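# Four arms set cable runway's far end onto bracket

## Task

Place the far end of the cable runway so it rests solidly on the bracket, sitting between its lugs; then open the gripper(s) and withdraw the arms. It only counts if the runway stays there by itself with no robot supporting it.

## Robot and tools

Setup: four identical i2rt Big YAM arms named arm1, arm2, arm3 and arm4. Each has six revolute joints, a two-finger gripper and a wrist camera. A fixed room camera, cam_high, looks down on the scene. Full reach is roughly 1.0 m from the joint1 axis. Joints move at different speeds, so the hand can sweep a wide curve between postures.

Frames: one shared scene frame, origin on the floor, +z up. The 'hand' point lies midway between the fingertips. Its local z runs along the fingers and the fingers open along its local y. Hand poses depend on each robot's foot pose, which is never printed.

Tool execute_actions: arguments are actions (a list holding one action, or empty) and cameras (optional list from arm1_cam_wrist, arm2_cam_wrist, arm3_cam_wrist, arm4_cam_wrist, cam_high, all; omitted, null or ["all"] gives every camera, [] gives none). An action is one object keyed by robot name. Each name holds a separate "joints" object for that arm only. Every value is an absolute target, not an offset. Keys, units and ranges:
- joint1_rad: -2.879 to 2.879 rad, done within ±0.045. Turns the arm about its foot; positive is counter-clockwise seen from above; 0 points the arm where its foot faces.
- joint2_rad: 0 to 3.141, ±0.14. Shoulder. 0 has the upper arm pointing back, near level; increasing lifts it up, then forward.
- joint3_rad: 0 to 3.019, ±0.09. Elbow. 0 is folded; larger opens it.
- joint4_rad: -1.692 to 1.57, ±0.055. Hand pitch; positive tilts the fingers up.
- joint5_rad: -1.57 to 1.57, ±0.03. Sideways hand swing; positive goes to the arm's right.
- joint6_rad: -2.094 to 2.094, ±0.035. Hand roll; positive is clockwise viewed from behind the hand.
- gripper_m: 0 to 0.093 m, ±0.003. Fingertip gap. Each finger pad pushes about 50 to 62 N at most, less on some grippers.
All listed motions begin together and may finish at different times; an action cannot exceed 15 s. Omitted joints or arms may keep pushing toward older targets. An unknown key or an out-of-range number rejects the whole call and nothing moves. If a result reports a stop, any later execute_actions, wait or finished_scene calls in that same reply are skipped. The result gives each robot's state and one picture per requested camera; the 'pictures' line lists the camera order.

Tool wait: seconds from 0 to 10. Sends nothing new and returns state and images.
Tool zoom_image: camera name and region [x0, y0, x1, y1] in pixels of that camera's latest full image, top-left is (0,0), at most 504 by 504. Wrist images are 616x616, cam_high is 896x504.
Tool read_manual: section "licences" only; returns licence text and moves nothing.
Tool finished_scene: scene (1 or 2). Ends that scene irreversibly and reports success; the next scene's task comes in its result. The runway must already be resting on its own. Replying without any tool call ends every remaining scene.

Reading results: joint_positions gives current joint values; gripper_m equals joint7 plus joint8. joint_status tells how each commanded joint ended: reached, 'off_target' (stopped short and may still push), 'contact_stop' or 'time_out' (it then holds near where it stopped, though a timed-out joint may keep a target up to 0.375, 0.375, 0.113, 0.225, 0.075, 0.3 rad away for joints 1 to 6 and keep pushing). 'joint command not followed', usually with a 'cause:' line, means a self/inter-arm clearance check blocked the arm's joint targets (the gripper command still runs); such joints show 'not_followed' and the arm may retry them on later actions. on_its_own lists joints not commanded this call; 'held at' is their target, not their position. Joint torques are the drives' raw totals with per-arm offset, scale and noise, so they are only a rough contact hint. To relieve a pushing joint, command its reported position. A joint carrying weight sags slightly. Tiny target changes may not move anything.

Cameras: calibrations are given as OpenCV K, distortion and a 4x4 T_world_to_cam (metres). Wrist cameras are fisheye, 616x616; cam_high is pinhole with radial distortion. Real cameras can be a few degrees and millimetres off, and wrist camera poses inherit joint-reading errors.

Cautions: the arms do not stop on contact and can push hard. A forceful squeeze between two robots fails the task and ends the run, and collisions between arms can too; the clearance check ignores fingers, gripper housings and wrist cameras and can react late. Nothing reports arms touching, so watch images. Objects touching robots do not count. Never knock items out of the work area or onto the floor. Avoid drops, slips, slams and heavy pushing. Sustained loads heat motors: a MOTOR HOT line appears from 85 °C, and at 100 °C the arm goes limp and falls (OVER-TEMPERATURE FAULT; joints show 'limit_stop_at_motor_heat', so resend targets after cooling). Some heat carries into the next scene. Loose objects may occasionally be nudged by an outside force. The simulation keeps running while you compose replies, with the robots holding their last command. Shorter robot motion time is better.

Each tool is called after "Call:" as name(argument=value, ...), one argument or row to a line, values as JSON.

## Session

Call:
execute_actions(
  actions=[],
)

Scene clock: 0.00 s.
Joint torques (N m, as the arm reports them, + toward a larger angle): no reading
arm1.joint_positions: joint1_rad=+0.084 joint2_rad=+0.516 joint3_rad=+1.393 joint4_rad=-1.536 joint5_rad=+0.219 joint6_rad=+0.349 gripper_m=+0.095
arm1.joint_status: not commanded
arm1.hand: x=-0.9522 y=-0.3243 z=+1.3701 quat_wxyz=(-0.338, +0.453, -0.769, -0.298) (m; scene frame)
arm2.joint_positions: joint1_rad=+0.336 joint2_rad=+0.497 joint3_rad=+1.443 joint4_rad=-1.248 joint5_rad=+0.034 joint6_rad=+0.468 gripper_m=+0.094
arm2.joint_status: not commanded
arm2.hand: x=-0.2604 y=+0.3481 z=+1.4283 quat_wxyz=(-0.541, -0.627, -0.503, +0.249) (m; scene frame)
arm3.joint_positions: joint1_rad=-0.094 joint2_rad=+0.624 joint3_rad=+1.403 joint4_rad=-1.536 joint5_rad=-0.067 joint6_rad=+0.291 gripper_m=+0.095
arm3.joint_status: not commanded
arm3.hand: x=+0.5960 y=-0.3357 z=+1.3497 quat_wxyz=(-0.204, +0.579, -0.713, -0.339) (m; scene frame)
arm4.joint_positions: joint1_rad=+0.475 joint2_rad=+0.571 joint3_rad=+1.422 joint4_rad=-1.465 joint5_rad=+0.287 joint6_rad=-0.443 gripper_m=+0.094
arm4.joint_status: not commanded
arm4.hand: x=+1.2763 y=+0.3158 z=+1.3375 quat_wxyz=(-0.259, -0.308, -0.825, +0.397) (m; scene frame)
pictures: arm1_cam_wrist, arm2_cam_wrist, arm3_cam_wrist, arm4_cam_wrist, cam_high
camera_calibration (this result's frames):
arm1_cam_wrist: T_world_to_cam=[[0.896615, -0.417593, -0.147298, 0.920977], [-0.442807, -0.846766, -0.294804, -0.284187], [-0.00161864, 0.32955, -0.944137, 1.51896], [0, 0, 0, 1]] pos_world=[-0.949144, -0.356621, 1.48599]
arm2_cam_wrist: T_world_to_cam=[[-0.898821, -0.0862929, -0.429738, 0.406283], [0.174447, 0.829008, -0.531332, 0.521021], [0.402107, -0.552539, -0.730076, 1.46661], [0, 0, 0, 1]] pos_world=[-0.315451, 0.41349, 1.52217]
arm3_cam_wrist: T_world_to_cam=[[0.964602, -0.0990103, -0.244418, -0.276271], [-0.141173, -0.976726, -0.161482, -0.0223643], [-0.222741, 0.190271, -0.956129, 1.60725], [0, 0, 0, 1]] pos_world=[0.621335, -0.355011, 1.4656]
arm4_cam_wrist: T_world_to_cam=[[-0.709387, -0.506179, 0.490461, 0.410126], [-0.663668, 0.714008, -0.223018, 0.927207], [-0.237306, -0.483709, -0.842444, 1.70415], [0, 0, 0, 1]] pos_world=[1.3107, 0.369876, 1.44128]
Images, in order (width x height): arm1_cam_wrist 616x616, arm2_cam_wrist 616x616, arm3_cam_wrist 616x616, arm4_cam_wrist 616x616, cam_high 896x504.

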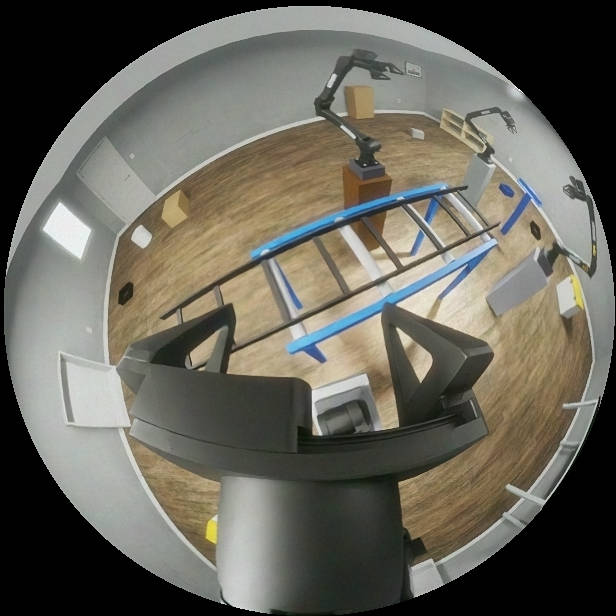

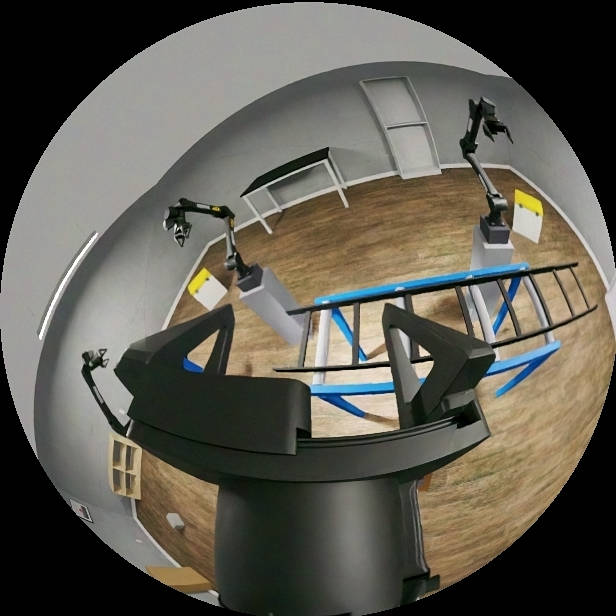

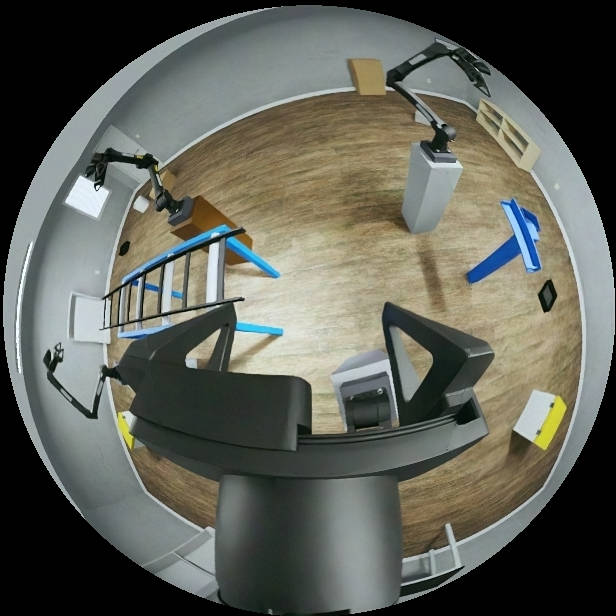

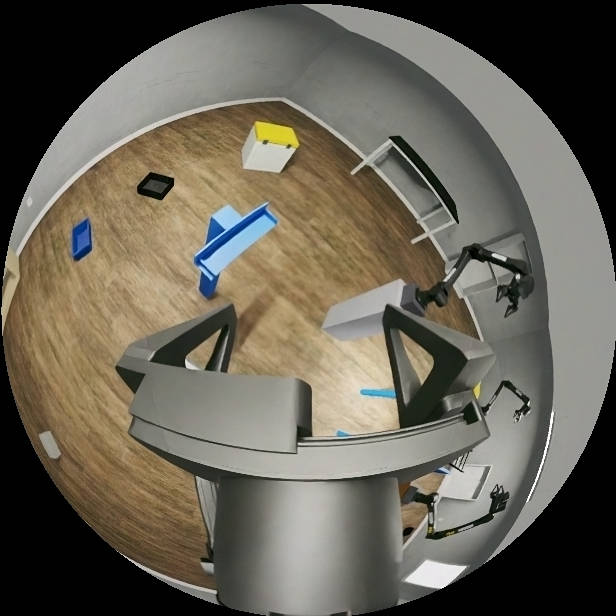

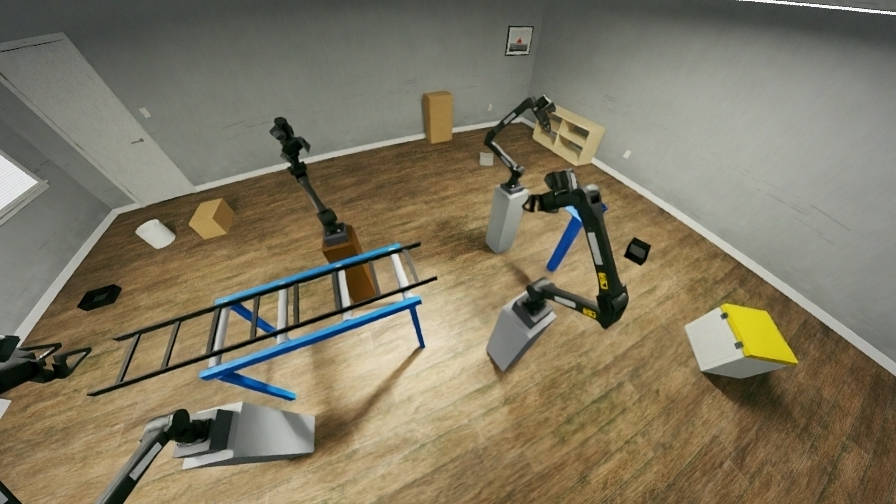

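Call:
execute_actions(
  actions=[
    {"arm3":{"joints":{"joint1_rad":0.635,"joint2_rad":2.41,"joint3_rad":2.30,"joint4_rad":-1.40,"joint5_rad":0,"joint6_rad":0.78,"gripper_m":0.055}},"arm4":{"joints":{"joint1_rad":-0.487,"joint2_rad":1.474,"joint3_rad":1.57,"joint4_rad":-1.667,"joint5_rad":0,"joint6_rad":-0.396,"gripper_m":0.08}},"arm2":{"joints":{"joint1_rad":0.21,"joint2_rad":1.75,"joint3_rad":1.27,"joint4_rad":-1.08,"joint5_rad":0,"joint6_rad":0.16,"gripper_m":0.08}}},
  ],
  cameras=["arm3_cam_wrist","arm4_cam_wrist","cam_high"],
)

Scene clock: 12.30 s.
Joint torques (N m, as the arm reports them, + toward a larger angle): arm1=[-2.23  4.53 10.49  1.37  0.16 -0.08] | arm2=[ -1.79 -16.34   8.86   0.73  -0.13  -0.15] | arm3=[ -0.77 -29.3   13.24   0.38   0.14   0.15] | arm4=[ -0.66 -12.82   9.96   0.06   0.02   0.04]
arm1.joint_positions: joint1_rad=+0.084 joint2_rad=+0.516 joint3_rad=+1.393 joint4_rad=-1.536 joint5_rad=+0.219 joint6_rad=+0.349 gripper_m=+0.095
arm1.joint_status: not commanded
arm1.hand: x=-0.9522 y=-0.3243 z=+1.3701 quat_wxyz=(-0.338, +0.453, -0.769, -0.298) (m; scene frame)
arm2.joint_positions: joint1_rad=+0.214 joint2_rad=+1.745 joint3_rad=+1.264 joint4_rad=-1.086 joint5_rad=+0.004 joint6_rad=+0.175 gripper_m=+0.080
arm2.joint_status: all done
arm2.hand: x=-0.2240 y=+0.0323 z=+0.8914 quat_wxyz=(-0.004, -0.713, -0.701, +0.002) (m; scene frame)
arm3.joint_positions: joint1_rad=+0.636 joint2_rad=+2.413 joint3_rad=+2.274 joint4_rad=-1.403 joint5_rad=+0.000 joint6_rad=+0.769 gripper_m=+0.055
arm3.joint_status: all done
arm3.hand: x=+0.1020 y=-0.0186 z=+0.8733 quat_wxyz=(-0.001, +0.712, -0.702, -0.012) (m; scene frame)
arm4.joint_positions: joint1_rad=-0.494 joint2_rad=+1.475 joint3_rad=+1.551 joint4_rad=-1.657 joint5_rad=+0.000 joint6_rad=-0.406 gripper_m=+0.080
arm4.joint_status: all done
arm4.hand: x=+1.0482 y=+0.1039 z=+1.0917 quat_wxyz=(+0.001, -0.707, -0.707, -0.006) (m; scene frame)
pictures: arm3_cam_wrist, arm4_cam_wrist, cam_high
camera_calibration (this result's frames):
arm3_cam_wrist: T_world_to_cam=[[0.999747, 0.0174166, -0.0142567, -0.0872615], [0.0224189, -0.826732, 0.562148, -0.505097], [-0.0019958, -0.562326, -0.826913, 0.832072], [0, 0, 0, 1]] pos_world=[0.100224, 0.0518353, 0.970747]
arm4_cam_wrist: T_world_to_cam=[[-0.999789, -0.00428153, -0.0201047, 1.07123], [-0.0152687, 0.809514, 0.586902, -0.701405], [0.0137622, 0.587085, -0.809408, 0.929964], [0, 0, 0, 1]] pos_world=[1.0475, 0.0264154, 1.18591]
Images, in order (width x height): arm3_cam_wrist 616x616, arm4_cam_wrist 616x616, cam_high 896x504.

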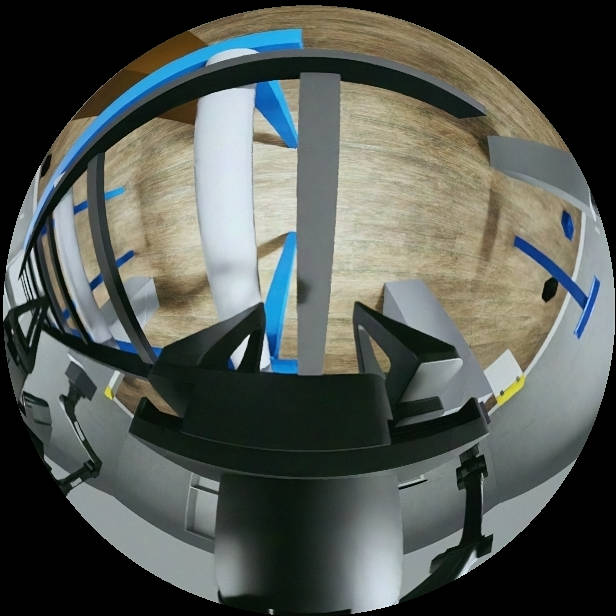

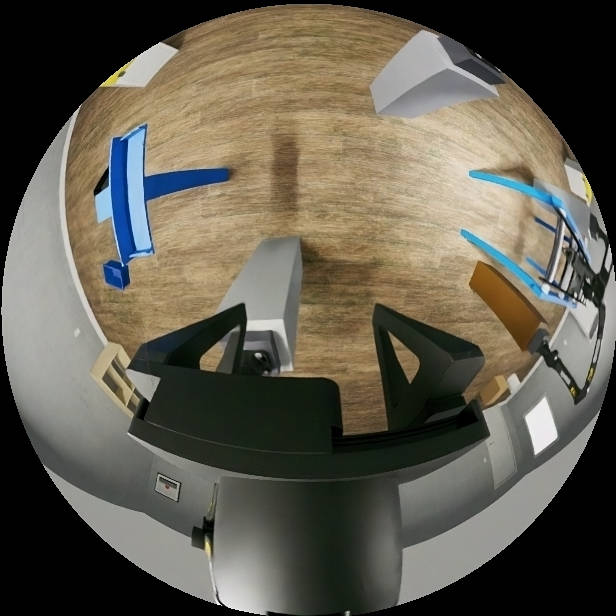

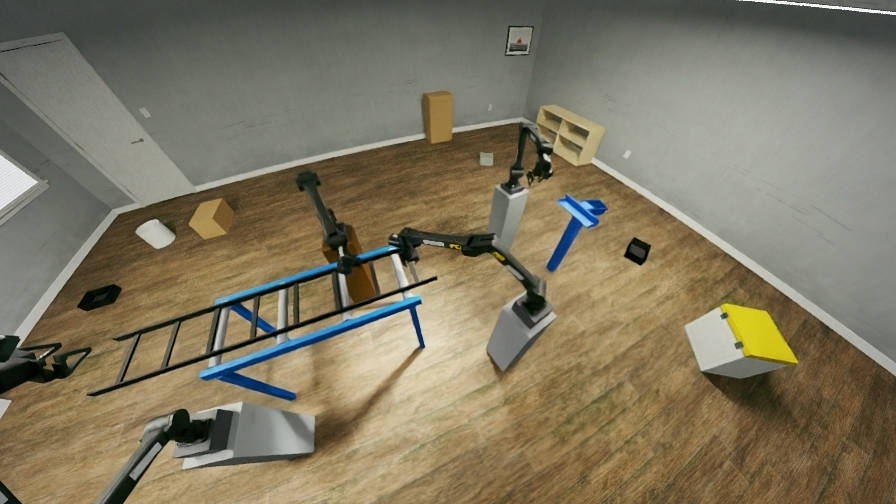

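Call:
execute_actions(
  actions=[
    {"arm3":{"joints":{"joint2_rad":2.515,"joint4_rad":-1.37}},"arm4":{"joints":{"joint1_rad":-0.7,"joint6_rad":-0.815}}},
  ],
  cameras=["arm3_cam_wrist"],
)

Scene clock: 22.17 s.
Joint torques (N m, as the arm reports them, + toward a larger angle): arm1=[-2.19  4.54 10.5   1.37  0.15 -0.08] | arm2=[ -1.78 -16.66   8.88   0.7   -0.13  -0.15] | arm3=[ -0.37 -26.49  12.71   0.74   0.14   0.15] | arm4=[ -0.1  -12.64   9.94   0.03  -0.07  -0.2 ]
arm1.joint_positions: joint1_rad=+0.084 joint2_rad=+0.516 joint3_rad=+1.393 joint4_rad=-1.536 joint5_rad=+0.219 joint6_rad=+0.349 gripper_m=+0.095
arm1.joint_status: not commanded
arm1.hand: x=-0.9522 y=-0.3243 z=+1.3701 quat_wxyz=(-0.338, +0.453, -0.769, -0.298) (m; scene frame)
arm2.joint_positions: joint1_rad=+0.214 joint2_rad=+1.745 joint3_rad=+1.264 joint4_rad=-1.086 joint5_rad=+0.004 joint6_rad=+0.175 gripper_m=+0.080
arm2.joint_status: not commanded
arm2.hand: x=-0.2240 y=+0.0323 z=+0.8914 quat_wxyz=(-0.004, -0.713, -0.701, +0.002) (m; scene frame)
arm3.joint_positions: joint1_rad=+0.636 joint2_rad=+2.482 joint3_rad=+2.274 joint4_rad=-1.384 joint5_rad=+0.000 joint6_rad=+0.769 gripper_m=+0.055
arm3.joint_status: all done
arm3.hand: x=+0.1050 y=-0.0214 z=+0.8240 quat_wxyz=(-0.001, +0.712, -0.702, +0.013) (m; scene frame)
arm4.joint_positions: joint1_rad=-0.713 joint2_rad=+1.475 joint3_rad=+1.551 joint4_rad=-1.657 joint5_rad=+0.001 joint6_rad=-0.802 gripper_m=+0.080
arm4.joint_status: all done
arm4.hand: x=+0.9661 y=+0.1505 z=+1.0914 quat_wxyz=(-0.001, -0.641, -0.767, -0.006) (m; scene frame)
pictures: arm3_cam_wrist
camera_calibration (this result's frames):
arm3_cam_wrist: T_world_to_cam=[[0.99963, 0.017412, 0.0208868, -0.119832], [0.00167008, -0.805968, 0.591956, -0.501686], [0.0271413, -0.591702, -0.805699, 0.768515], [0, 0, 0, 1]] pos_world=[0.0997667, 0.0524752, 0.918671]
Images, in order (width x height): arm3_cam_wrist 616x616.

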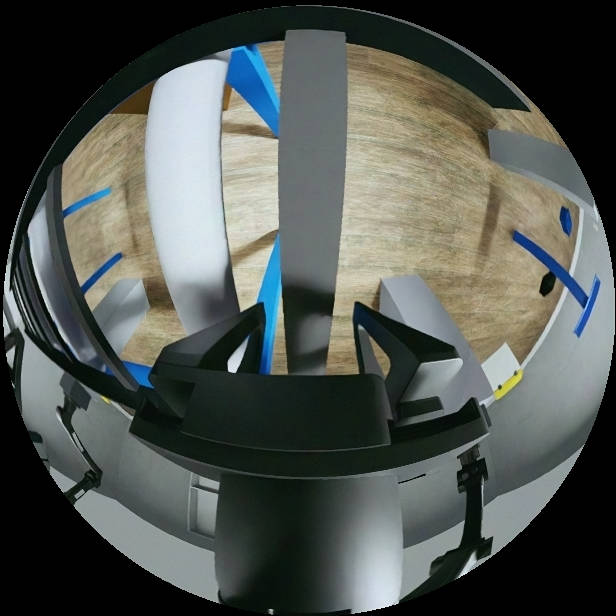

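Call:
execute_actions(
  actions=[
    {"arm3":{"joints":{"gripper_m":0.0}}},
  ],
  cameras=[],
)

Call:
execute_actions(
  actions=[
    {"arm3":{"joints":{"joint1_rad":0.51,"joint2_rad":2.215,"joint3_rad":1.82,"joint4_rad":-1.13,"joint6_rad":0.655}}},
  ],
  cameras=[],
)

Call:
execute_actions(
  actions=[
    {"arm3":{"joints":{"joint1_rad":0.253,"joint2_rad":2.0,"joint3_rad":1.45,"joint4_rad":-0.975,"joint6_rad":0.395}}},
  ],
  cameras=["arm3_cam_wrist"],
)

Scene clock: 39.50 s.
Joint torques (N m, as the arm reports them, + toward a larger angle): arm1=[-2.09  4.54 10.45  1.34  0.16 -0.08] | arm2=[ -1.76 -16.73   8.87   0.69  -0.13  -0.15] | arm3=[ -0.41 -26.11  12.69   0.64   0.26   0.07] | arm4=[ -0.34 -12.87   9.96  -0.02  -0.05  -0.19]
arm1.joint_positions: joint1_rad=+0.084 joint2_rad=+0.516 joint3_rad=+1.393 joint4_rad=-1.536 joint5_rad=+0.219 joint6_rad=+0.349 gripper_m=+0.095
arm1.joint_status: not commanded
arm1.hand: x=-0.9522 y=-0.3243 z=+1.3701 quat_wxyz=(-0.338, +0.453, -0.769, -0.298) (m; scene frame)
arm2.joint_positions: joint1_rad=+0.214 joint2_rad=+1.745 joint3_rad=+1.264 joint4_rad=-1.086 joint5_rad=+0.004 joint6_rad=+0.175 gripper_m=+0.080
arm2.joint_status: not commanded
arm2.hand: x=-0.2240 y=+0.0323 z=+0.8914 quat_wxyz=(-0.004, -0.713, -0.701, +0.002) (m; scene frame)
arm3.joint_positions: joint1_rad=+0.636 joint2_rad=+2.482 joint3_rad=+2.274 joint4_rad=-1.381 joint5_rad=-0.003 joint6_rad=+0.778 gripper_m=+0.025
arm3.joint_status: gripper_m off_target (ended at +0.025, target +0.000)
arm3.hand: x=+0.1041 y=-0.0213 z=+0.8240 quat_wxyz=(+0.000, +0.709, -0.706, +0.012) (m; scene frame)
arm4.joint_positions: joint1_rad=-0.713 joint2_rad=+1.475 joint3_rad=+1.551 joint4_rad=-1.657 joint5_rad=+0.001 joint6_rad=-0.803 gripper_m=+0.080
arm4.joint_status: not commanded
arm4.hand: x=+0.9661 y=+0.1505 z=+1.0914 quat_wxyz=(-0.001, -0.641, -0.767, -0.006) (m; scene frame)
pictures: none
No camera images: the call's "cameras" was empty. Leave "cameras" out to get every camera's image.

Scene clock: 41.17 s.
Joint torques (N m, as the arm reports them, + toward a larger angle): arm1=[-2.21  4.42 10.54  1.36  0.16 -0.08] | arm2=[ -1.8  -16.66   8.89   0.7   -0.13  -0.15] | arm3=[  0.51 -26.64  12.44   0.72   0.37   0.05] | arm4=[ -0.37 -12.95   9.94   0.04  -0.05  -0.21]
arm1.joint_positions: joint1_rad=+0.084 joint2_rad=+0.516 joint3_rad=+1.393 joint4_rad=-1.536 joint5_rad=+0.219 joint6_rad=+0.349 gripper_m=+0.095
arm1.joint_status: not commanded
arm1.hand: x=-0.9522 y=-0.3243 z=+1.3701 quat_wxyz=(-0.338, +0.453, -0.769, -0.298) (m; scene frame)
arm2.joint_positions: joint1_rad=+0.214 joint2_rad=+1.745 joint3_rad=+1.264 joint4_rad=-1.086 joint5_rad=+0.004 joint6_rad=+0.175 gripper_m=+0.080
arm2.joint_status: not commanded
arm2.hand: x=-0.2240 y=+0.0323 z=+0.8914 quat_wxyz=(-0.004, -0.713, -0.701, +0.002) (m; scene frame)
arm3.joint_positions: joint1_rad=+0.499 joint2_rad=+2.229 joint3_rad=+1.787 joint4_rad=-1.143 joint5_rad=-0.006 joint6_rad=+0.656 gripper_m=+0.025
arm3.joint_status: all done
arm3.hand: x=+0.2291 y=-0.0219 z=+0.8204 quat_wxyz=(+0.003, +0.703, -0.711, +0.008) (m; scene frame)
arm4.joint_positions: joint1_rad=-0.713 joint2_rad=+1.475 joint3_rad=+1.551 joint4_rad=-1.657 joint5_rad=+0.001 joint6_rad=-0.803 gripper_m=+0.080
arm4.joint_status: not commanded
arm4.hand: x=+0.9661 y=+0.1505 z=+1.0914 quat_wxyz=(-0.001, -0.641, -0.767, -0.006) (m; scene frame)
pictures: none
No camera images: the call's "cameras" was empty. Leave "cameras" out to get every camera's image.

Scene clock: 43.23 s.
Joint torques (N m, as the arm reports them, + toward a larger angle): arm1=[-2.14  4.61 10.45  1.38  0.16 -0.08] | arm2=[ -1.82 -16.66   8.89   0.68  -0.13  -0.15] | arm3=[  0.   -23.15  12.48  -0.24  -0.23  -0.02] | arm4=[ -0.11 -13.03   9.97   0.04  -0.06  -0.19]
arm1.joint_positions: joint1_rad=+0.084 joint2_rad=+0.516 joint3_rad=+1.393 joint4_rad=-1.536 joint5_rad=+0.219 joint6_rad=+0.349 gripper_m=+0.095
arm1.joint_status: not commanded
arm1.hand: x=-0.9522 y=-0.3243 z=+1.3701 quat_wxyz=(-0.338, +0.453, -0.769, -0.298) (m; scene frame)
arm2.joint_positions: joint1_rad=+0.214 joint2_rad=+1.745 joint3_rad=+1.264 joint4_rad=-1.086 joint5_rad=+0.004 joint6_rad=+0.175 gripper_m=+0.080
arm2.joint_status: not commanded
arm2.hand: x=-0.2240 y=+0.0323 z=+0.8914 quat_wxyz=(-0.004, -0.713, -0.701, +0.002) (m; scene frame)
arm3.joint_positions: joint1_rad=+0.248 joint2_rad=+2.020 joint3_rad=+1.406 joint4_rad=-0.961 joint5_rad=+0.008 joint6_rad=+0.404 gripper_m=+0.025
arm3.joint_status: all done
arm3.hand: x=+0.4069 y=-0.0234 z=+0.8178 quat_wxyz=(-0.004, +0.704, -0.711, +0.005) (m; scene frame)
arm4.joint_positions: joint1_rad=-0.713 joint2_rad=+1.475 joint3_rad=+1.551 joint4_rad=-1.657 joint5_rad=+0.001 joint6_rad=-0.803 gripper_m=+0.080
arm4.joint_status: not commanded
arm4.hand: x=+0.9661 y=+0.1505 z=+1.0914 quat_wxyz=(-0.001, -0.641, -0.767, -0.006) (m; scene frame)
pictures: arm3_cam_wrist
camera_calibration (this result's frames):
arm3_cam_wrist: T_world_to_cam=[[0.999876, -0.00636399, 0.0144303, -0.416891], [-0.0135474, -0.815032, 0.579258, -0.483818], [0.00807479, -0.579382, -0.815016, 0.769774], [0, 0, 0, 1]] pos_world=[0.404069, 0.0490133, 0.913649]
Images, in order (width x height): arm3_cam_wrist 616x616.

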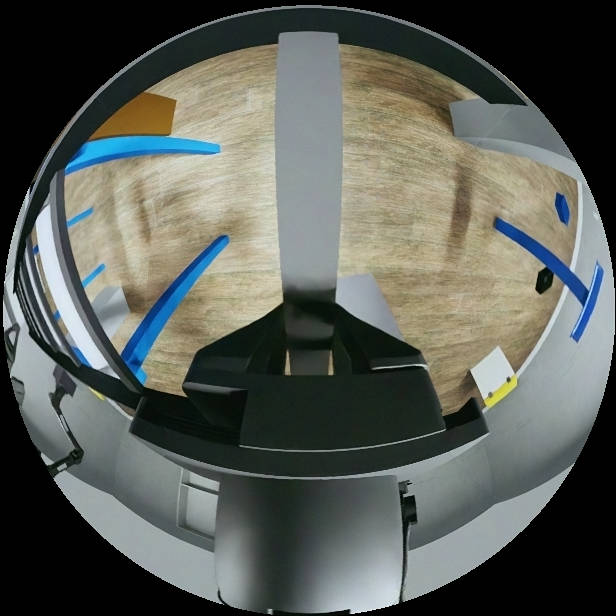

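Call:
execute_actions(
  actions=[
    {"arm3":{"joints":{"joint1_rad":-0.31,"joint2_rad":1.925,"joint3_rad":1.315,"joint4_rad":-0.92,"joint6_rad":-0.17}}},
  ],
  cameras=["arm2_cam_wrist","cam_high"],
)

Scene clock: 49.97 s.
Joint torques (N m, as the arm reports them, + toward a larger angle): arm1=[-2.19  4.62 10.52  1.39  0.15 -0.08] | arm2=[ -1.82 -16.72   8.88   0.7   -0.13  -0.15] | arm3=[ -1.17 -23.2   10.23   0.38  -0.12  -0.07] | arm4=[ -0.16 -12.95   9.9   -0.06  -0.05  -0.18]
arm1.joint_positions: joint1_rad=+0.084 joint2_rad=+0.516 joint3_rad=+1.393 joint4_rad=-1.536 joint5_rad=+0.219 joint6_rad=+0.349 gripper_m=+0.095
arm1.joint_status: not commanded
arm1.hand: x=-0.9522 y=-0.3243 z=+1.3701 quat_wxyz=(-0.338, +0.453, -0.769, -0.298) (m; scene frame)
arm2.joint_positions: joint1_rad=+0.214 joint2_rad=+1.745 joint3_rad=+1.264 joint4_rad=-1.086 joint5_rad=+0.004 joint6_rad=+0.175 gripper_m=+0.080
arm2.joint_status: not commanded
arm2.hand: x=-0.2240 y=+0.0323 z=+0.8914 quat_wxyz=(-0.004, -0.713, -0.701, +0.002) (m; scene frame)
arm3.joint_positions: joint1_rad=-0.298 joint2_rad=+1.962 joint3_rad=+1.292 joint4_rad=-0.923 joint5_rad=+0.004 joint6_rad=-0.155 gripper_m=+0.025
arm3.joint_status: all done
arm3.hand: x=+0.7004 y=-0.0234 z=+0.8148 quat_wxyz=(+0.007, +0.708, -0.706, +0.010) (m; scene frame)
arm4.joint_positions: joint1_rad=-0.713 joint2_rad=+1.475 joint3_rad=+1.551 joint4_rad=-1.657 joint5_rad=+0.001 joint6_rad=-0.803 gripper_m=+0.080
arm4.joint_status: not commanded
arm4.hand: x=+0.9661 y=+0.1505 z=+1.0914 quat_wxyz=(-0.001, -0.641, -0.767, -0.006) (m; scene frame)
pictures: arm2_cam_wrist, cam_high
camera_calibration (this result's frames):
arm2_cam_wrist: T_world_to_cam=[[-0.999771, 0.0214027, 0.000153105, -0.228284], [0.0177194, 0.82366, 0.566807, -0.52262], [0.0120051, 0.56668, -0.82385, 0.845546], [0, 0, 0, 1]] pos_world=[-0.229122, -0.0438068, 0.992863]
Images, in order (width x height): arm2_cam_wrist 616x616, cam_high 896x504.

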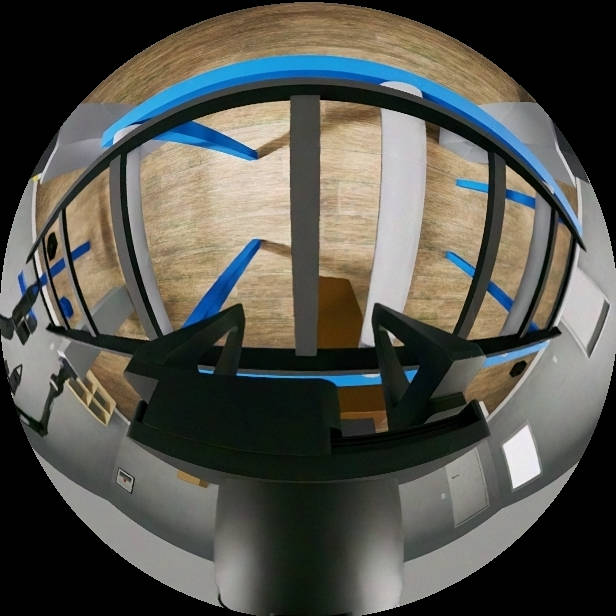

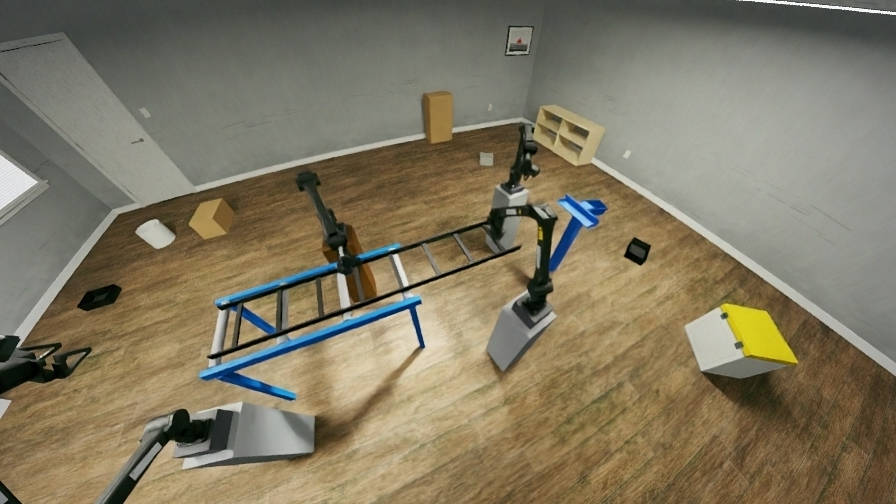

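Call:
execute_actions(
  actions=[
    {"arm2":{"joints":{"joint2_rad":1.925,"joint3_rad":1.21,"joint4_rad":-0.85,"gripper_m":0.06}},"arm3":{"joints":{"gripper_m":0.08}}},
  ],
  cameras=["arm2_cam_wrist"],
)

Call:
execute_actions(
  actions=[
    {"arm3":{"joints":{"joint2_rad":1.7}}},
  ],
  cameras=[],
)

Call:
execute_actions(
  actions=[
    {"arm3":{"joints":{"joint1_rad":0.6,"joint2_rad":1.2,"joint3_rad":0.95}},"arm4":{"joints":{"joint1_rad":-0.89,"joint2_rad":1.8,"joint3_rad":1.9}}},
  ],
  cameras=[],
)

Call:
execute_actions(
  actions=[
    {"arm4":{"joints":{"joint2_rad":2.37,"joint3_rad":2.36,"joint4_rad":-1.52}},"arm3":{"joints":{"joint2_rad":0.6,"joint3_rad":0.5}}},
  ],
  cameras=["arm4_cam_wrist","cam_high"],
)

Scene clock: 63.00 s.
Joint torques (N m, as the arm reports them, + toward a larger angle): arm1=[-2.2   4.43 10.47  1.38  0.15 -0.08] | arm2=[ -1.76 -19.1    7.78   0.88  -0.13  -0.14] | arm3=[ -1.2  -20.88  10.46   0.38  -0.11  -0.04] | arm4=[ -0.2  -12.85   9.95   0.01  -0.06  -0.2 ]
arm1.joint_positions: joint1_rad=+0.084 joint2_rad=+0.516 joint3_rad=+1.393 joint4_rad=-1.536 joint5_rad=+0.219 joint6_rad=+0.349 gripper_m=+0.095
arm1.joint_status: not commanded
arm1.hand: x=-0.9522 y=-0.3243 z=+1.3701 quat_wxyz=(-0.338, +0.453, -0.769, -0.298) (m; scene frame)
arm2.joint_positions: joint1_rad=+0.214 joint2_rad=+1.933 joint3_rad=+1.202 joint4_rad=-0.862 joint5_rad=+0.004 joint6_rad=+0.175 gripper_m=+0.060
arm2.joint_status: all done
arm2.hand: x=-0.2226 y=+0.0275 z=+0.7818 quat_wxyz=(+0.007, -0.713, -0.701, -0.006) (m; scene frame)
arm3.joint_positions: joint1_rad=-0.298 joint2_rad=+1.940 joint3_rad=+1.292 joint4_rad=-0.923 joint5_rad=+0.004 joint6_rad=-0.158 gripper_m=+0.080
arm3.joint_status: all done
arm3.hand: x=+0.7008 y=-0.0201 z=+0.8255 quat_wxyz=(-0.002, +0.709, -0.705, +0.004) (m; scene frame)
arm4.joint_positions: joint1_rad=-0.713 joint2_rad=+1.475 joint3_rad=+1.551 joint4_rad=-1.657 joint5_rad=+0.001 joint6_rad=-0.803 gripper_m=+0.080
arm4.joint_status: not commanded
arm4.hand: x=+0.9661 y=+0.1505 z=+1.0914 quat_wxyz=(-0.001, -0.641, -0.767, -0.006) (m; scene frame)
pictures: arm2_cam_wrist
camera_calibration (this result's frames):
arm2_cam_wrist: T_world_to_cam=[[-0.999772, 0.0208097, 0.00483384, -0.230426], [0.0196745, 0.80866, 0.587947, -0.472242], [0.00832608, 0.587908, -0.808885, 0.744846], [0, 0, 0, 1]] pos_world=[-0.227284, -0.0512224, 0.881262]
Images, in order (width x height): arm2_cam_wrist 616x616.

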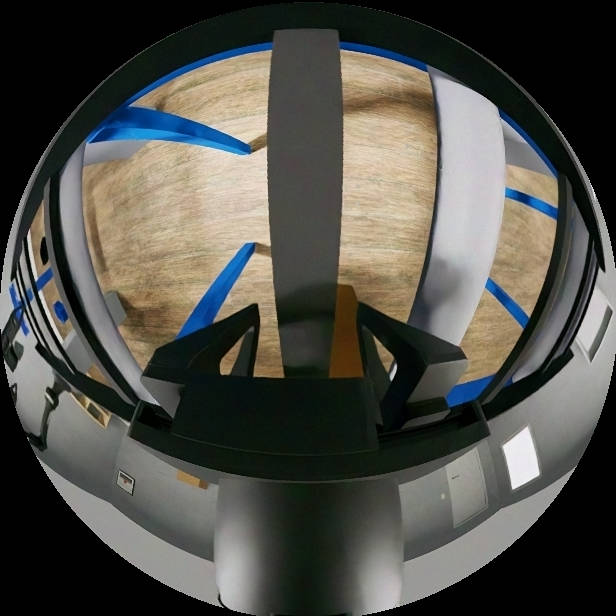

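Scene clock: 64.10 s.
Joint torques (N m, as the arm reports them, + toward a larger angle): arm1=[-2.19  4.57 10.5   1.37  0.16 -0.08] | arm2=[ -1.83 -19.02   7.79   0.87  -0.13  -0.15] | arm3=[ -1.14 -14.41  12.03   0.87  -0.11  -0.04] | arm4=[ -0.36 -12.84   9.89  -0.02  -0.05  -0.2 ]
arm1.joint_positions: joint1_rad=+0.084 joint2_rad=+0.516 joint3_rad=+1.393 joint4_rad=-1.536 joint5_rad=+0.219 joint6_rad=+0.349 gripper_m=+0.095
arm1.joint_status: not commanded
arm1.hand: x=-0.9522 y=-0.3243 z=+1.3701 quat_wxyz=(-0.338, +0.453, -0.769, -0.298) (m; scene frame)
arm2.joint_positions: joint1_rad=+0.214 joint2_rad=+1.933 joint3_rad=+1.202 joint4_rad=-0.862 joint5_rad=+0.004 joint6_rad=+0.175 gripper_m=+0.060
arm2.joint_status: not commanded
arm2.hand: x=-0.2226 y=+0.0275 z=+0.7818 quat_wxyz=(+0.007, -0.713, -0.701, -0.006) (m; scene frame)
arm3.joint_positions: joint1_rad=-0.298 joint2_rad=+1.670 joint3_rad=+1.295 joint4_rad=-0.923 joint5_rad=+0.004 joint6_rad=-0.159 gripper_m=+0.080
arm3.joint_status: all done
arm3.hand: x=+0.7036 y=+0.0023 z=+0.9668 quat_wxyz=(-0.112, +0.703, -0.698, -0.077) (m; scene frame)
arm4.joint_positions: joint1_rad=-0.713 joint2_rad=+1.475 joint3_rad=+1.551 joint4_rad=-1.657 joint5_rad=+0.001 joint6_rad=-0.803 gripper_m=+0.080
arm4.joint_status: not commanded
arm4.hand: x=+0.9661 y=+0.1505 z=+1.0914 quat_wxyz=(-0.001, -0.641, -0.767, -0.006) (m; scene frame)
pictures: none
No camera images: the call's "cameras" was empty. Leave "cameras" out to get every camera's image.

Scene clock: 65.53 s.
Joint torques (N m, as the arm reports them, + toward a larger angle): arm1=[-2.29  4.53 10.51  1.37  0.16 -0.07] | arm2=[ -1.8  -19.     7.79   0.87  -0.13  -0.14] | arm3=[ 0.51 -8.01 10.83  1.09  0.02 -0.03] | arm4=[ -0.19 -19.58  11.72   0.19  -0.04  -0.18]
arm1.joint_positions: joint1_rad=+0.084 joint2_rad=+0.516 joint3_rad=+1.393 joint4_rad=-1.536 joint5_rad=+0.219 joint6_rad=+0.349 gripper_m=+0.095
arm1.joint_status: not commanded
arm1.hand: x=-0.9522 y=-0.3243 z=+1.3701 quat_wxyz=(-0.338, +0.453, -0.769, -0.298) (m; scene frame)
arm2.joint_positions: joint1_rad=+0.214 joint2_rad=+1.933 joint3_rad=+1.202 joint4_rad=-0.862 joint5_rad=+0.004 joint6_rad=+0.175 gripper_m=+0.060
arm2.joint_status: not commanded
arm2.hand: x=-0.2226 y=+0.0275 z=+0.7818 quat_wxyz=(+0.007, -0.713, -0.701, -0.006) (m; scene frame)
arm3.joint_positions: joint1_rad=+0.594 joint2_rad=+1.189 joint3_rad=+0.954 joint4_rad=-0.923 joint5_rad=+0.001 joint6_rad=-0.160 gripper_m=+0.080
arm3.joint_status: all done
arm3.hand: x=+0.3402 y=-0.2339 z=+1.0347 quat_wxyz=(-0.098, +0.925, -0.322, -0.178) (m; scene frame)
arm4.joint_positions: joint1_rad=-0.903 joint2_rad=+1.807 joint3_rad=+1.855 joint4_rad=-1.664 joint5_rad=+0.000 joint6_rad=-0.805 gripper_m=+0.080
arm4.joint_status: all done
arm4.hand: x=+0.8211 y=+0.1250 z=+1.0491 quat_wxyz=(-0.002, -0.710, -0.704, -0.024) (m; scene frame)
pictures: none
No camera images: the call's "cameras" was empty. Leave "cameras" out to get every camera's image.

Scene clock: 67.27 s.
Joint torques (N m, as the arm reports them, + toward a larger angle): arm1=[-2.13  4.46 10.48  1.36  0.16 -0.08] | arm2=[ -1.78 -18.99   7.78   0.87  -0.14  -0.15] | arm3=[ 0.23 -0.2  11.46  1.28  0.02 -0.02] | arm4=[ -0.33 -26.74  11.38   0.58  -0.03  -0.19]
arm1.joint_positions: joint1_rad=+0.084 joint2_rad=+0.516 joint3_rad=+1.393 joint4_rad=-1.536 joint5_rad=+0.219 joint6_rad=+0.349 gripper_m=+0.095
arm1.joint_status: not commanded
arm1.hand: x=-0.9522 y=-0.3243 z=+1.3701 quat_wxyz=(-0.338, +0.453, -0.769, -0.298) (m; scene frame)
arm2.joint_positions: joint1_rad=+0.214 joint2_rad=+1.933 joint3_rad=+1.202 joint4_rad=-0.862 joint5_rad=+0.004 joint6_rad=+0.175 gripper_m=+0.060
arm2.joint_status: not commanded
arm2.hand: x=-0.2226 y=+0.0275 z=+0.7818 quat_wxyz=(+0.007, -0.713, -0.701, -0.006) (m; scene frame)
arm3.joint_positions: joint1_rad=+0.594 joint2_rad=+0.606 joint3_rad=+0.502 joint4_rad=-0.923 joint5_rad=+0.001 joint6_rad=-0.160 gripper_m=+0.080
arm3.joint_status: all done
arm3.hand: x=+0.4466 y=-0.3501 z=+0.9945 quat_wxyz=(-0.128, +0.910, -0.317, -0.234) (m; scene frame)
arm4.joint_positions: joint1_rad=-0.903 joint2_rad=+2.365 joint3_rad=+2.321 joint4_rad=-1.525 joint5_rad=+0.000 joint6_rad=-0.805 gripper_m=+0.080
arm4.joint_status: all done
arm4.hand: x=+0.6948 y=+0.0051 z=+0.8776 quat_wxyz=(-0.001, -0.710, -0.704, -0.001) (m; scene frame)
pictures: arm4_cam_wrist, cam_high
camera_calibration (this result's frames):
arm4_cam_wrist: T_world_to_cam=[[-0.999865, 0.00587437, -0.0153296, 0.708948], [-0.00408174, 0.815505, 0.578735, -0.501876], [0.0159011, 0.57872, -0.815371, 0.823344], [0, 0, 0, 1]] pos_world=[0.693712, -0.0713675, 0.972653]
Images, in order (width x height): arm4_cam_wrist 616x616, cam_high 896x504.

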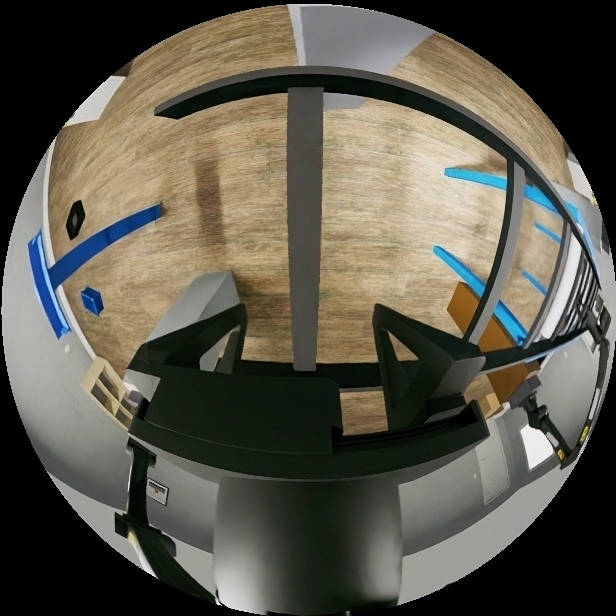

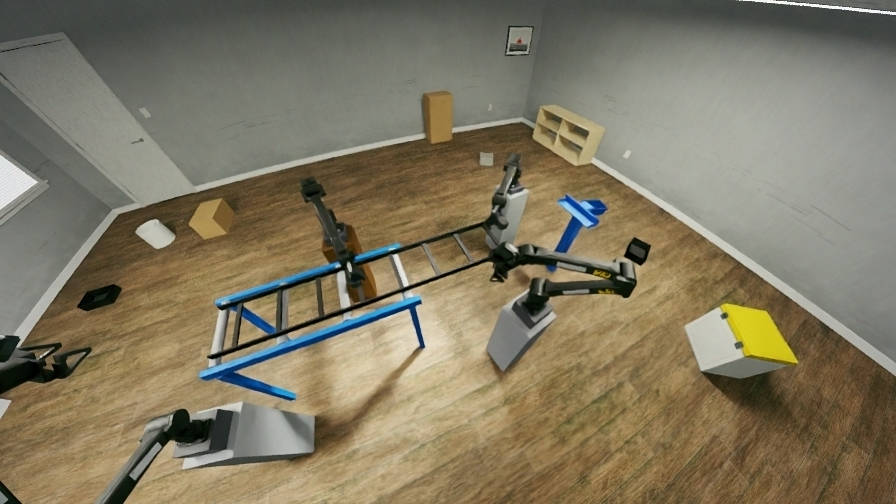

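Call:
execute_actions(
  actions=[
    {"arm4":{"joints":{"joint2_rad":2.415,"joint3_rad":2.165,"joint4_rad":-1.31,"gripper_m":0.06}},"arm3":{"joints":{"joint4_rad":-1.5,"joint6_rad":0}}},
  ],
  cameras=[],
)

Call:
execute_actions(
  actions=[
    {"arm4":{"joints":{"gripper_m":0.0}},"arm2":{"joints":{"joint2_rad":1.6}}},
  ],
  cameras=["arm4_cam_wrist"],
)

Scene clock: 77.43 s.
Joint torques (N m, as the arm reports them, + toward a larger angle): arm1=[-2.21  4.54 10.44  1.36  0.14 -0.08] | arm2=[ -1.78 -19.09   7.79   0.87  -0.13  -0.14] | arm3=[ 0.22  1.1  10.38 -0.23  0.03  0.15] | arm4=[ -0.35 -27.87   8.91   0.75  -0.02  -0.18]
arm1.joint_positions: joint1_rad=+0.084 joint2_rad=+0.516 joint3_rad=+1.393 joint4_rad=-1.536 joint5_rad=+0.219 joint6_rad=+0.349 gripper_m=+0.095
arm1.joint_status: not commanded
arm1.hand: x=-0.9522 y=-0.3243 z=+1.3701 quat_wxyz=(-0.338, +0.453, -0.769, -0.298) (m; scene frame)
arm2.joint_positions: joint1_rad=+0.214 joint2_rad=+1.933 joint3_rad=+1.202 joint4_rad=-0.862 joint5_rad=+0.004 joint6_rad=+0.175 gripper_m=+0.060
arm2.joint_status: not commanded
arm2.hand: x=-0.2226 y=+0.0275 z=+0.7818 quat_wxyz=(+0.007, -0.713, -0.701, -0.006) (m; scene frame)
arm3.joint_positions: joint1_rad=+0.594 joint2_rad=+0.606 joint3_rad=+0.502 joint4_rad=-1.486 joint5_rad=+0.001 joint6_rad=-0.011 gripper_m=+0.080
arm3.joint_status: all done
arm3.hand: x=+0.5358 y=-0.4476 z=+0.9596 quat_wxyz=(+0.003, +0.917, -0.398, +0.011) (m; scene frame)
arm4.joint_positions: joint1_rad=-0.903 joint2_rad=+2.417 joint3_rad=+2.155 joint4_rad=-1.321 joint5_rad=+0.000 joint6_rad=-0.805 gripper_m=+0.060
arm4.joint_status: all done
arm4.hand: x=+0.6988 y=+0.0086 z=+0.7792 quat_wxyz=(-0.001, -0.710, -0.704, -0.007) (m; scene frame)
pictures: none
No camera images: the call's "cameras" was empty. Leave "cameras" out to get every camera's image.

Scene clock: 78.77 s.
Joint torques (N m, as the arm reports them, + toward a larger angle): arm1=[-2.28  4.52 10.51  1.36  0.16 -0.07] | arm2=[ -1.82 -14.33  10.08   1.48  -0.14  -0.16] | arm3=[ 0.21  1.09 10.38 -0.24  0.03  0.14] | arm4=[ -0.29 -27.61   8.96   0.82   0.06  -0.21]
arm1.joint_positions: joint1_rad=+0.084 joint2_rad=+0.516 joint3_rad=+1.393 joint4_rad=-1.536 joint5_rad=+0.219 joint6_rad=+0.349 gripper_m=+0.095
arm1.joint_status: not commanded
arm1.hand: x=-0.9522 y=-0.3243 z=+1.3701 quat_wxyz=(-0.338, +0.453, -0.769, -0.298) (m; scene frame)
arm2.joint_positions: joint1_rad=+0.214 joint2_rad=+1.583 joint3_rad=+1.202 joint4_rad=-0.859 joint5_rad=+0.004 joint6_rad=+0.175 gripper_m=+0.060
arm2.joint_status: all done
arm2.hand: x=-0.2189 y=-0.0017 z=+0.9562 quat_wxyz=(-0.136, -0.704, -0.691, +0.096) (m; scene frame)
arm3.joint_positions: joint1_rad=+0.594 joint2_rad=+0.606 joint3_rad=+0.502 joint4_rad=-1.486 joint5_rad=+0.001 joint6_rad=-0.011 gripper_m=+0.080
arm3.joint_status: not commanded
arm3.hand: x=+0.5358 y=-0.4476 z=+0.9596 quat_wxyz=(+0.003, +0.917, -0.398, +0.011) (m; scene frame)
arm4.joint_positions: joint1_rad=-0.902 joint2_rad=+2.417 joint3_rad=+2.154 joint4_rad=-1.322 joint5_rad=-0.002 joint6_rad=-0.802 gripper_m=+0.023
arm4.joint_status: gripper_m off_target (ended at +0.023, target +0.000)
arm4.hand: x=+0.6996 y=+0.0084 z=+0.7790 quat_wxyz=(-0.002, -0.711, -0.703, -0.008) (m; scene frame)
pictures: arm4_cam_wrist
camera_calibration (this result's frames):
arm4_cam_wrist: T_world_to_cam=[[-0.999591, 0.00832276, -0.0273676, 0.721429], [-0.00927802, 0.810682, 0.585413, -0.448974], [0.0270587, 0.585427, -0.810273, 0.729068], [0, 0, 0, 1]] pos_world=[0.69724, -0.068845, 0.873323]
Images, in order (width x height): arm4_cam_wrist 616x616.

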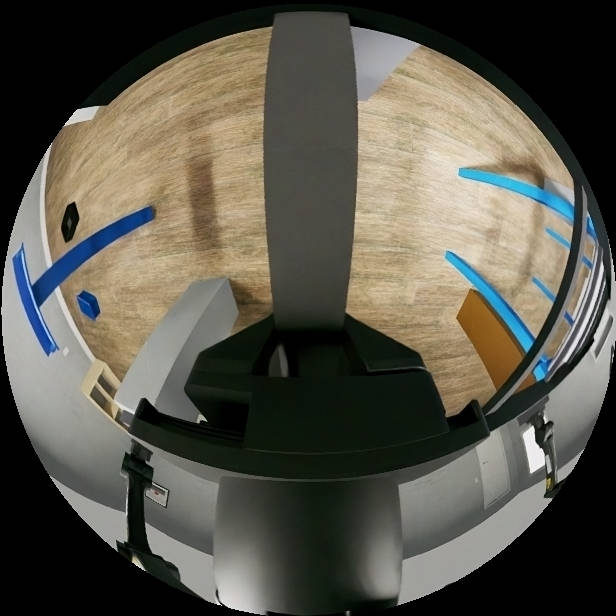

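Call:
execute_actions(
  actions=[
    {"arm4":{"joints":{"joint1_rad":-0.775,"joint2_rad":2.17,"joint3_rad":1.77,"joint4_rad":-1.125,"joint6_rad":-0.68}},"arm2":{"joints":{"joint2_rad":0.8}},"arm3":{"joints":{"joint1_rad":-0.4}}},
  ],
  cameras=[],
)

Call:
execute_actions(
  actions=[
    {"arm4":{"joints":{"joint1_rad":-0.55,"joint2_rad":1.95,"joint3_rad":1.47,"joint4_rad":-0.99,"joint6_rad":-0.45}},"arm3":{"joints":{"joint1_rad":-1.22}}},
  ],
  cameras=["cam_high"],
)

Scene clock: 86.67 s.
Joint torques (N m, as the arm reports them, + toward a larger angle): arm1=[-2.33  4.55 10.47  1.39  0.14 -0.07] | arm2=[-1.82 -3.17 10.5   2.4  -0.14 -0.16] | arm3=[-1.19  1.14 10.38 -0.22  0.04  0.13] | arm4=[ -2.2  -25.66  10.26   0.2    0.21  -0.42]
arm1.joint_positions: joint1_rad=+0.084 joint2_rad=+0.516 joint3_rad=+1.393 joint4_rad=-1.536 joint5_rad=+0.219 joint6_rad=+0.349 gripper_m=+0.095
arm1.joint_status: not commanded
arm1.hand: x=-0.9522 y=-0.3243 z=+1.3701 quat_wxyz=(-0.338, +0.453, -0.769, -0.298) (m; scene frame)
arm2.joint_positions: joint1_rad=+0.214 joint2_rad=+0.797 joint3_rad=+1.202 joint4_rad=-0.858 joint5_rad=+0.004 joint6_rad=+0.175 gripper_m=+0.060
arm2.joint_status: all done
arm2.hand: x=-0.2448 y=+0.1486 z=+1.3134 quat_wxyz=(-0.434, -0.605, -0.592, +0.308) (m; scene frame)
arm3.joint_positions: joint1_rad=-0.388 joint2_rad=+0.606 joint3_rad=+0.502 joint4_rad=-1.486 joint5_rad=+0.001 joint6_rad=-0.010 gripper_m=+0.080
arm3.joint_status: all done
arm3.hand: x=+0.6498 y=-0.4191 z=+0.9601 quat_wxyz=(+0.006, +0.621, -0.784, +0.008) (m; scene frame)
arm4.joint_positions: joint1_rad=-0.757 joint2_rad=+2.191 joint3_rad=+1.734 joint4_rad=-1.120 joint5_rad=-0.005 joint6_rad=-0.648 gripper_m=+0.023
arm4.joint_status: all done
arm4.hand: x=+0.8247 y=-0.0009 z=+0.7786 quat_wxyz=(-0.003, -0.714, -0.700, -0.005) (m; scene frame)
pictures: none
No camera images: the call's "cameras" was empty. Leave "cameras" out to get every camera's image.

Scene clock: 88.57 s.
Joint torques (N m, as the arm reports them, + toward a larger angle): arm1=[-2.15  4.46 10.54  1.34  0.16 -0.07] | arm2=[-1.88 -3.01 10.57  2.36 -0.14 -0.16] | arm3=[-1.17  1.19 10.42 -0.22  0.03  0.13] | arm4=[ -1.15 -25.87  10.79  -0.09   0.21  -0.17]
arm1.joint_positions: joint1_rad=+0.084 joint2_rad=+0.516 joint3_rad=+1.393 joint4_rad=-1.536 joint5_rad=+0.219 joint6_rad=+0.349 gripper_m=+0.095
arm1.joint_status: not commanded
arm1.hand: x=-0.9522 y=-0.3243 z=+1.3701 quat_wxyz=(-0.338, +0.453, -0.769, -0.298) (m; scene frame)
arm2.joint_positions: joint1_rad=+0.214 joint2_rad=+0.797 joint3_rad=+1.202 joint4_rad=-0.858 joint5_rad=+0.004 joint6_rad=+0.175 gripper_m=+0.060
arm2.joint_status: not commanded
arm2.hand: x=-0.2448 y=+0.1486 z=+1.3134 quat_wxyz=(-0.434, -0.605, -0.592, +0.308) (m; scene frame)
arm3.joint_positions: joint1_rad=-1.208 joint2_rad=+0.606 joint3_rad=+0.502 joint4_rad=-1.486 joint5_rad=+0.001 joint6_rad=-0.010 gripper_m=+0.080
arm3.joint_status: all done
arm3.hand: x=+0.7284 y=-0.4796 z=+0.9605 quat_wxyz=(+0.007, +0.256, -0.967, +0.004) (m; scene frame)
arm4.joint_positions: joint1_rad=-0.550 joint2_rad=+2.015 joint3_rad=+1.418 joint4_rad=-0.977 joint5_rad=-0.005 joint6_rad=-0.441 gripper_m=+0.023
arm4.joint_status: all done
arm4.hand: x=+0.9707 y=-0.0025 z=+0.7770 quat_wxyz=(-0.003, -0.714, -0.700, -0.004) (m; scene frame)
pictures: cam_high
Images, in order (width x height): cam_high 896x504.

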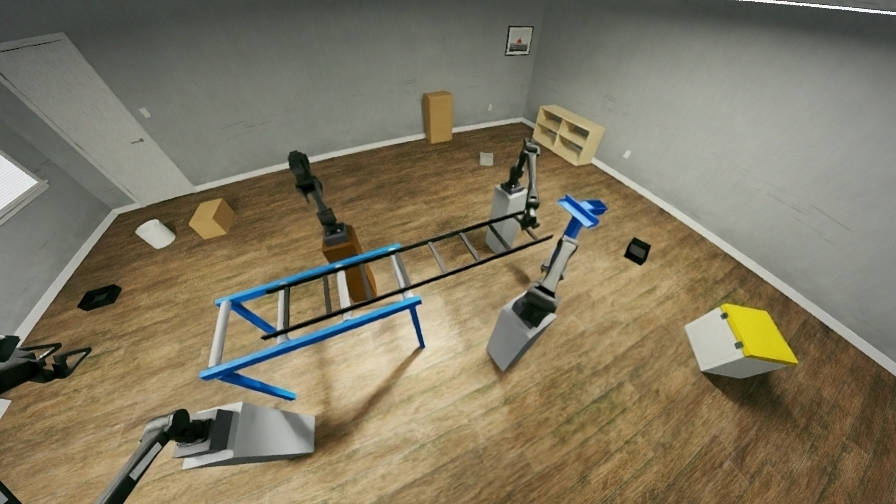

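Call:
execute_actions(
  actions=[
    {"arm4":{"joints":{"joint1_rad":-0.21,"joint2_rad":1.78,"joint3_rad":1.355,"joint4_rad":-0.96,"joint6_rad":-0.11}}},
  ],
  cameras=[],
)

Scene clock: 97.47 s.
Joint torques (N m, as the arm reports them, + toward a larger angle): arm1=[-2.28  4.6  10.48  1.35  0.15 -0.08] | arm2=[-1.82 -2.98 10.57  2.36 -0.14 -0.16] | arm3=[-1.2   1.19 10.42 -0.21  0.03  0.13] | arm4=[ -0.05 -31.62  11.69  -0.44   0.    -0.04]
arm1.joint_positions: joint1_rad=+0.084 joint2_rad=+0.516 joint3_rad=+1.393 joint4_rad=-1.536 joint5_rad=+0.219 joint6_rad=+0.349 gripper_m=+0.095
arm1.joint_status: not commanded
arm1.hand: x=-0.9522 y=-0.3243 z=+1.3701 quat_wxyz=(-0.338, +0.453, -0.769, -0.298) (m; scene frame)
arm2.joint_positions: joint1_rad=+0.214 joint2_rad=+0.797 joint3_rad=+1.202 joint4_rad=-0.858 joint5_rad=+0.004 joint6_rad=+0.175 gripper_m=+0.060
arm2.joint_status: not commanded
arm2.hand: x=-0.2448 y=+0.1486 z=+1.3134 quat_wxyz=(-0.434, -0.605, -0.592, +0.308) (m; scene frame)
arm3.joint_positions: joint1_rad=-1.208 joint2_rad=+0.606 joint3_rad=+0.502 joint4_rad=-1.486 joint5_rad=+0.001 joint6_rad=-0.010 gripper_m=+0.080
arm3.joint_status: not commanded
arm3.hand: x=+0.7284 y=-0.4796 z=+0.9605 quat_wxyz=(+0.007, +0.256, -0.967, +0.004) (m; scene frame)
arm4.joint_positions: joint1_rad=-0.228 joint2_rad=+1.931 joint3_rad=+1.288 joint4_rad=-0.936 joint5_rad=+0.001 joint6_rad=-0.112 gripper_m=+0.023
arm4.joint_status: joint2_rad time_out (moved -0.083 of -0.235); the others done
arm4.on_its_own: joint2_rad reads +1.931 and still pushes toward +1.780 since a time_out
arm4.hand: x=+1.1469 y=-0.0172 z=+0.7808 quat_wxyz=(+0.002, -0.717, -0.697, -0.004) (m; scene frame)
pictures: none
No camera images: the call's "cameras" was empty. Leave "cameras" out to get every camera's image.


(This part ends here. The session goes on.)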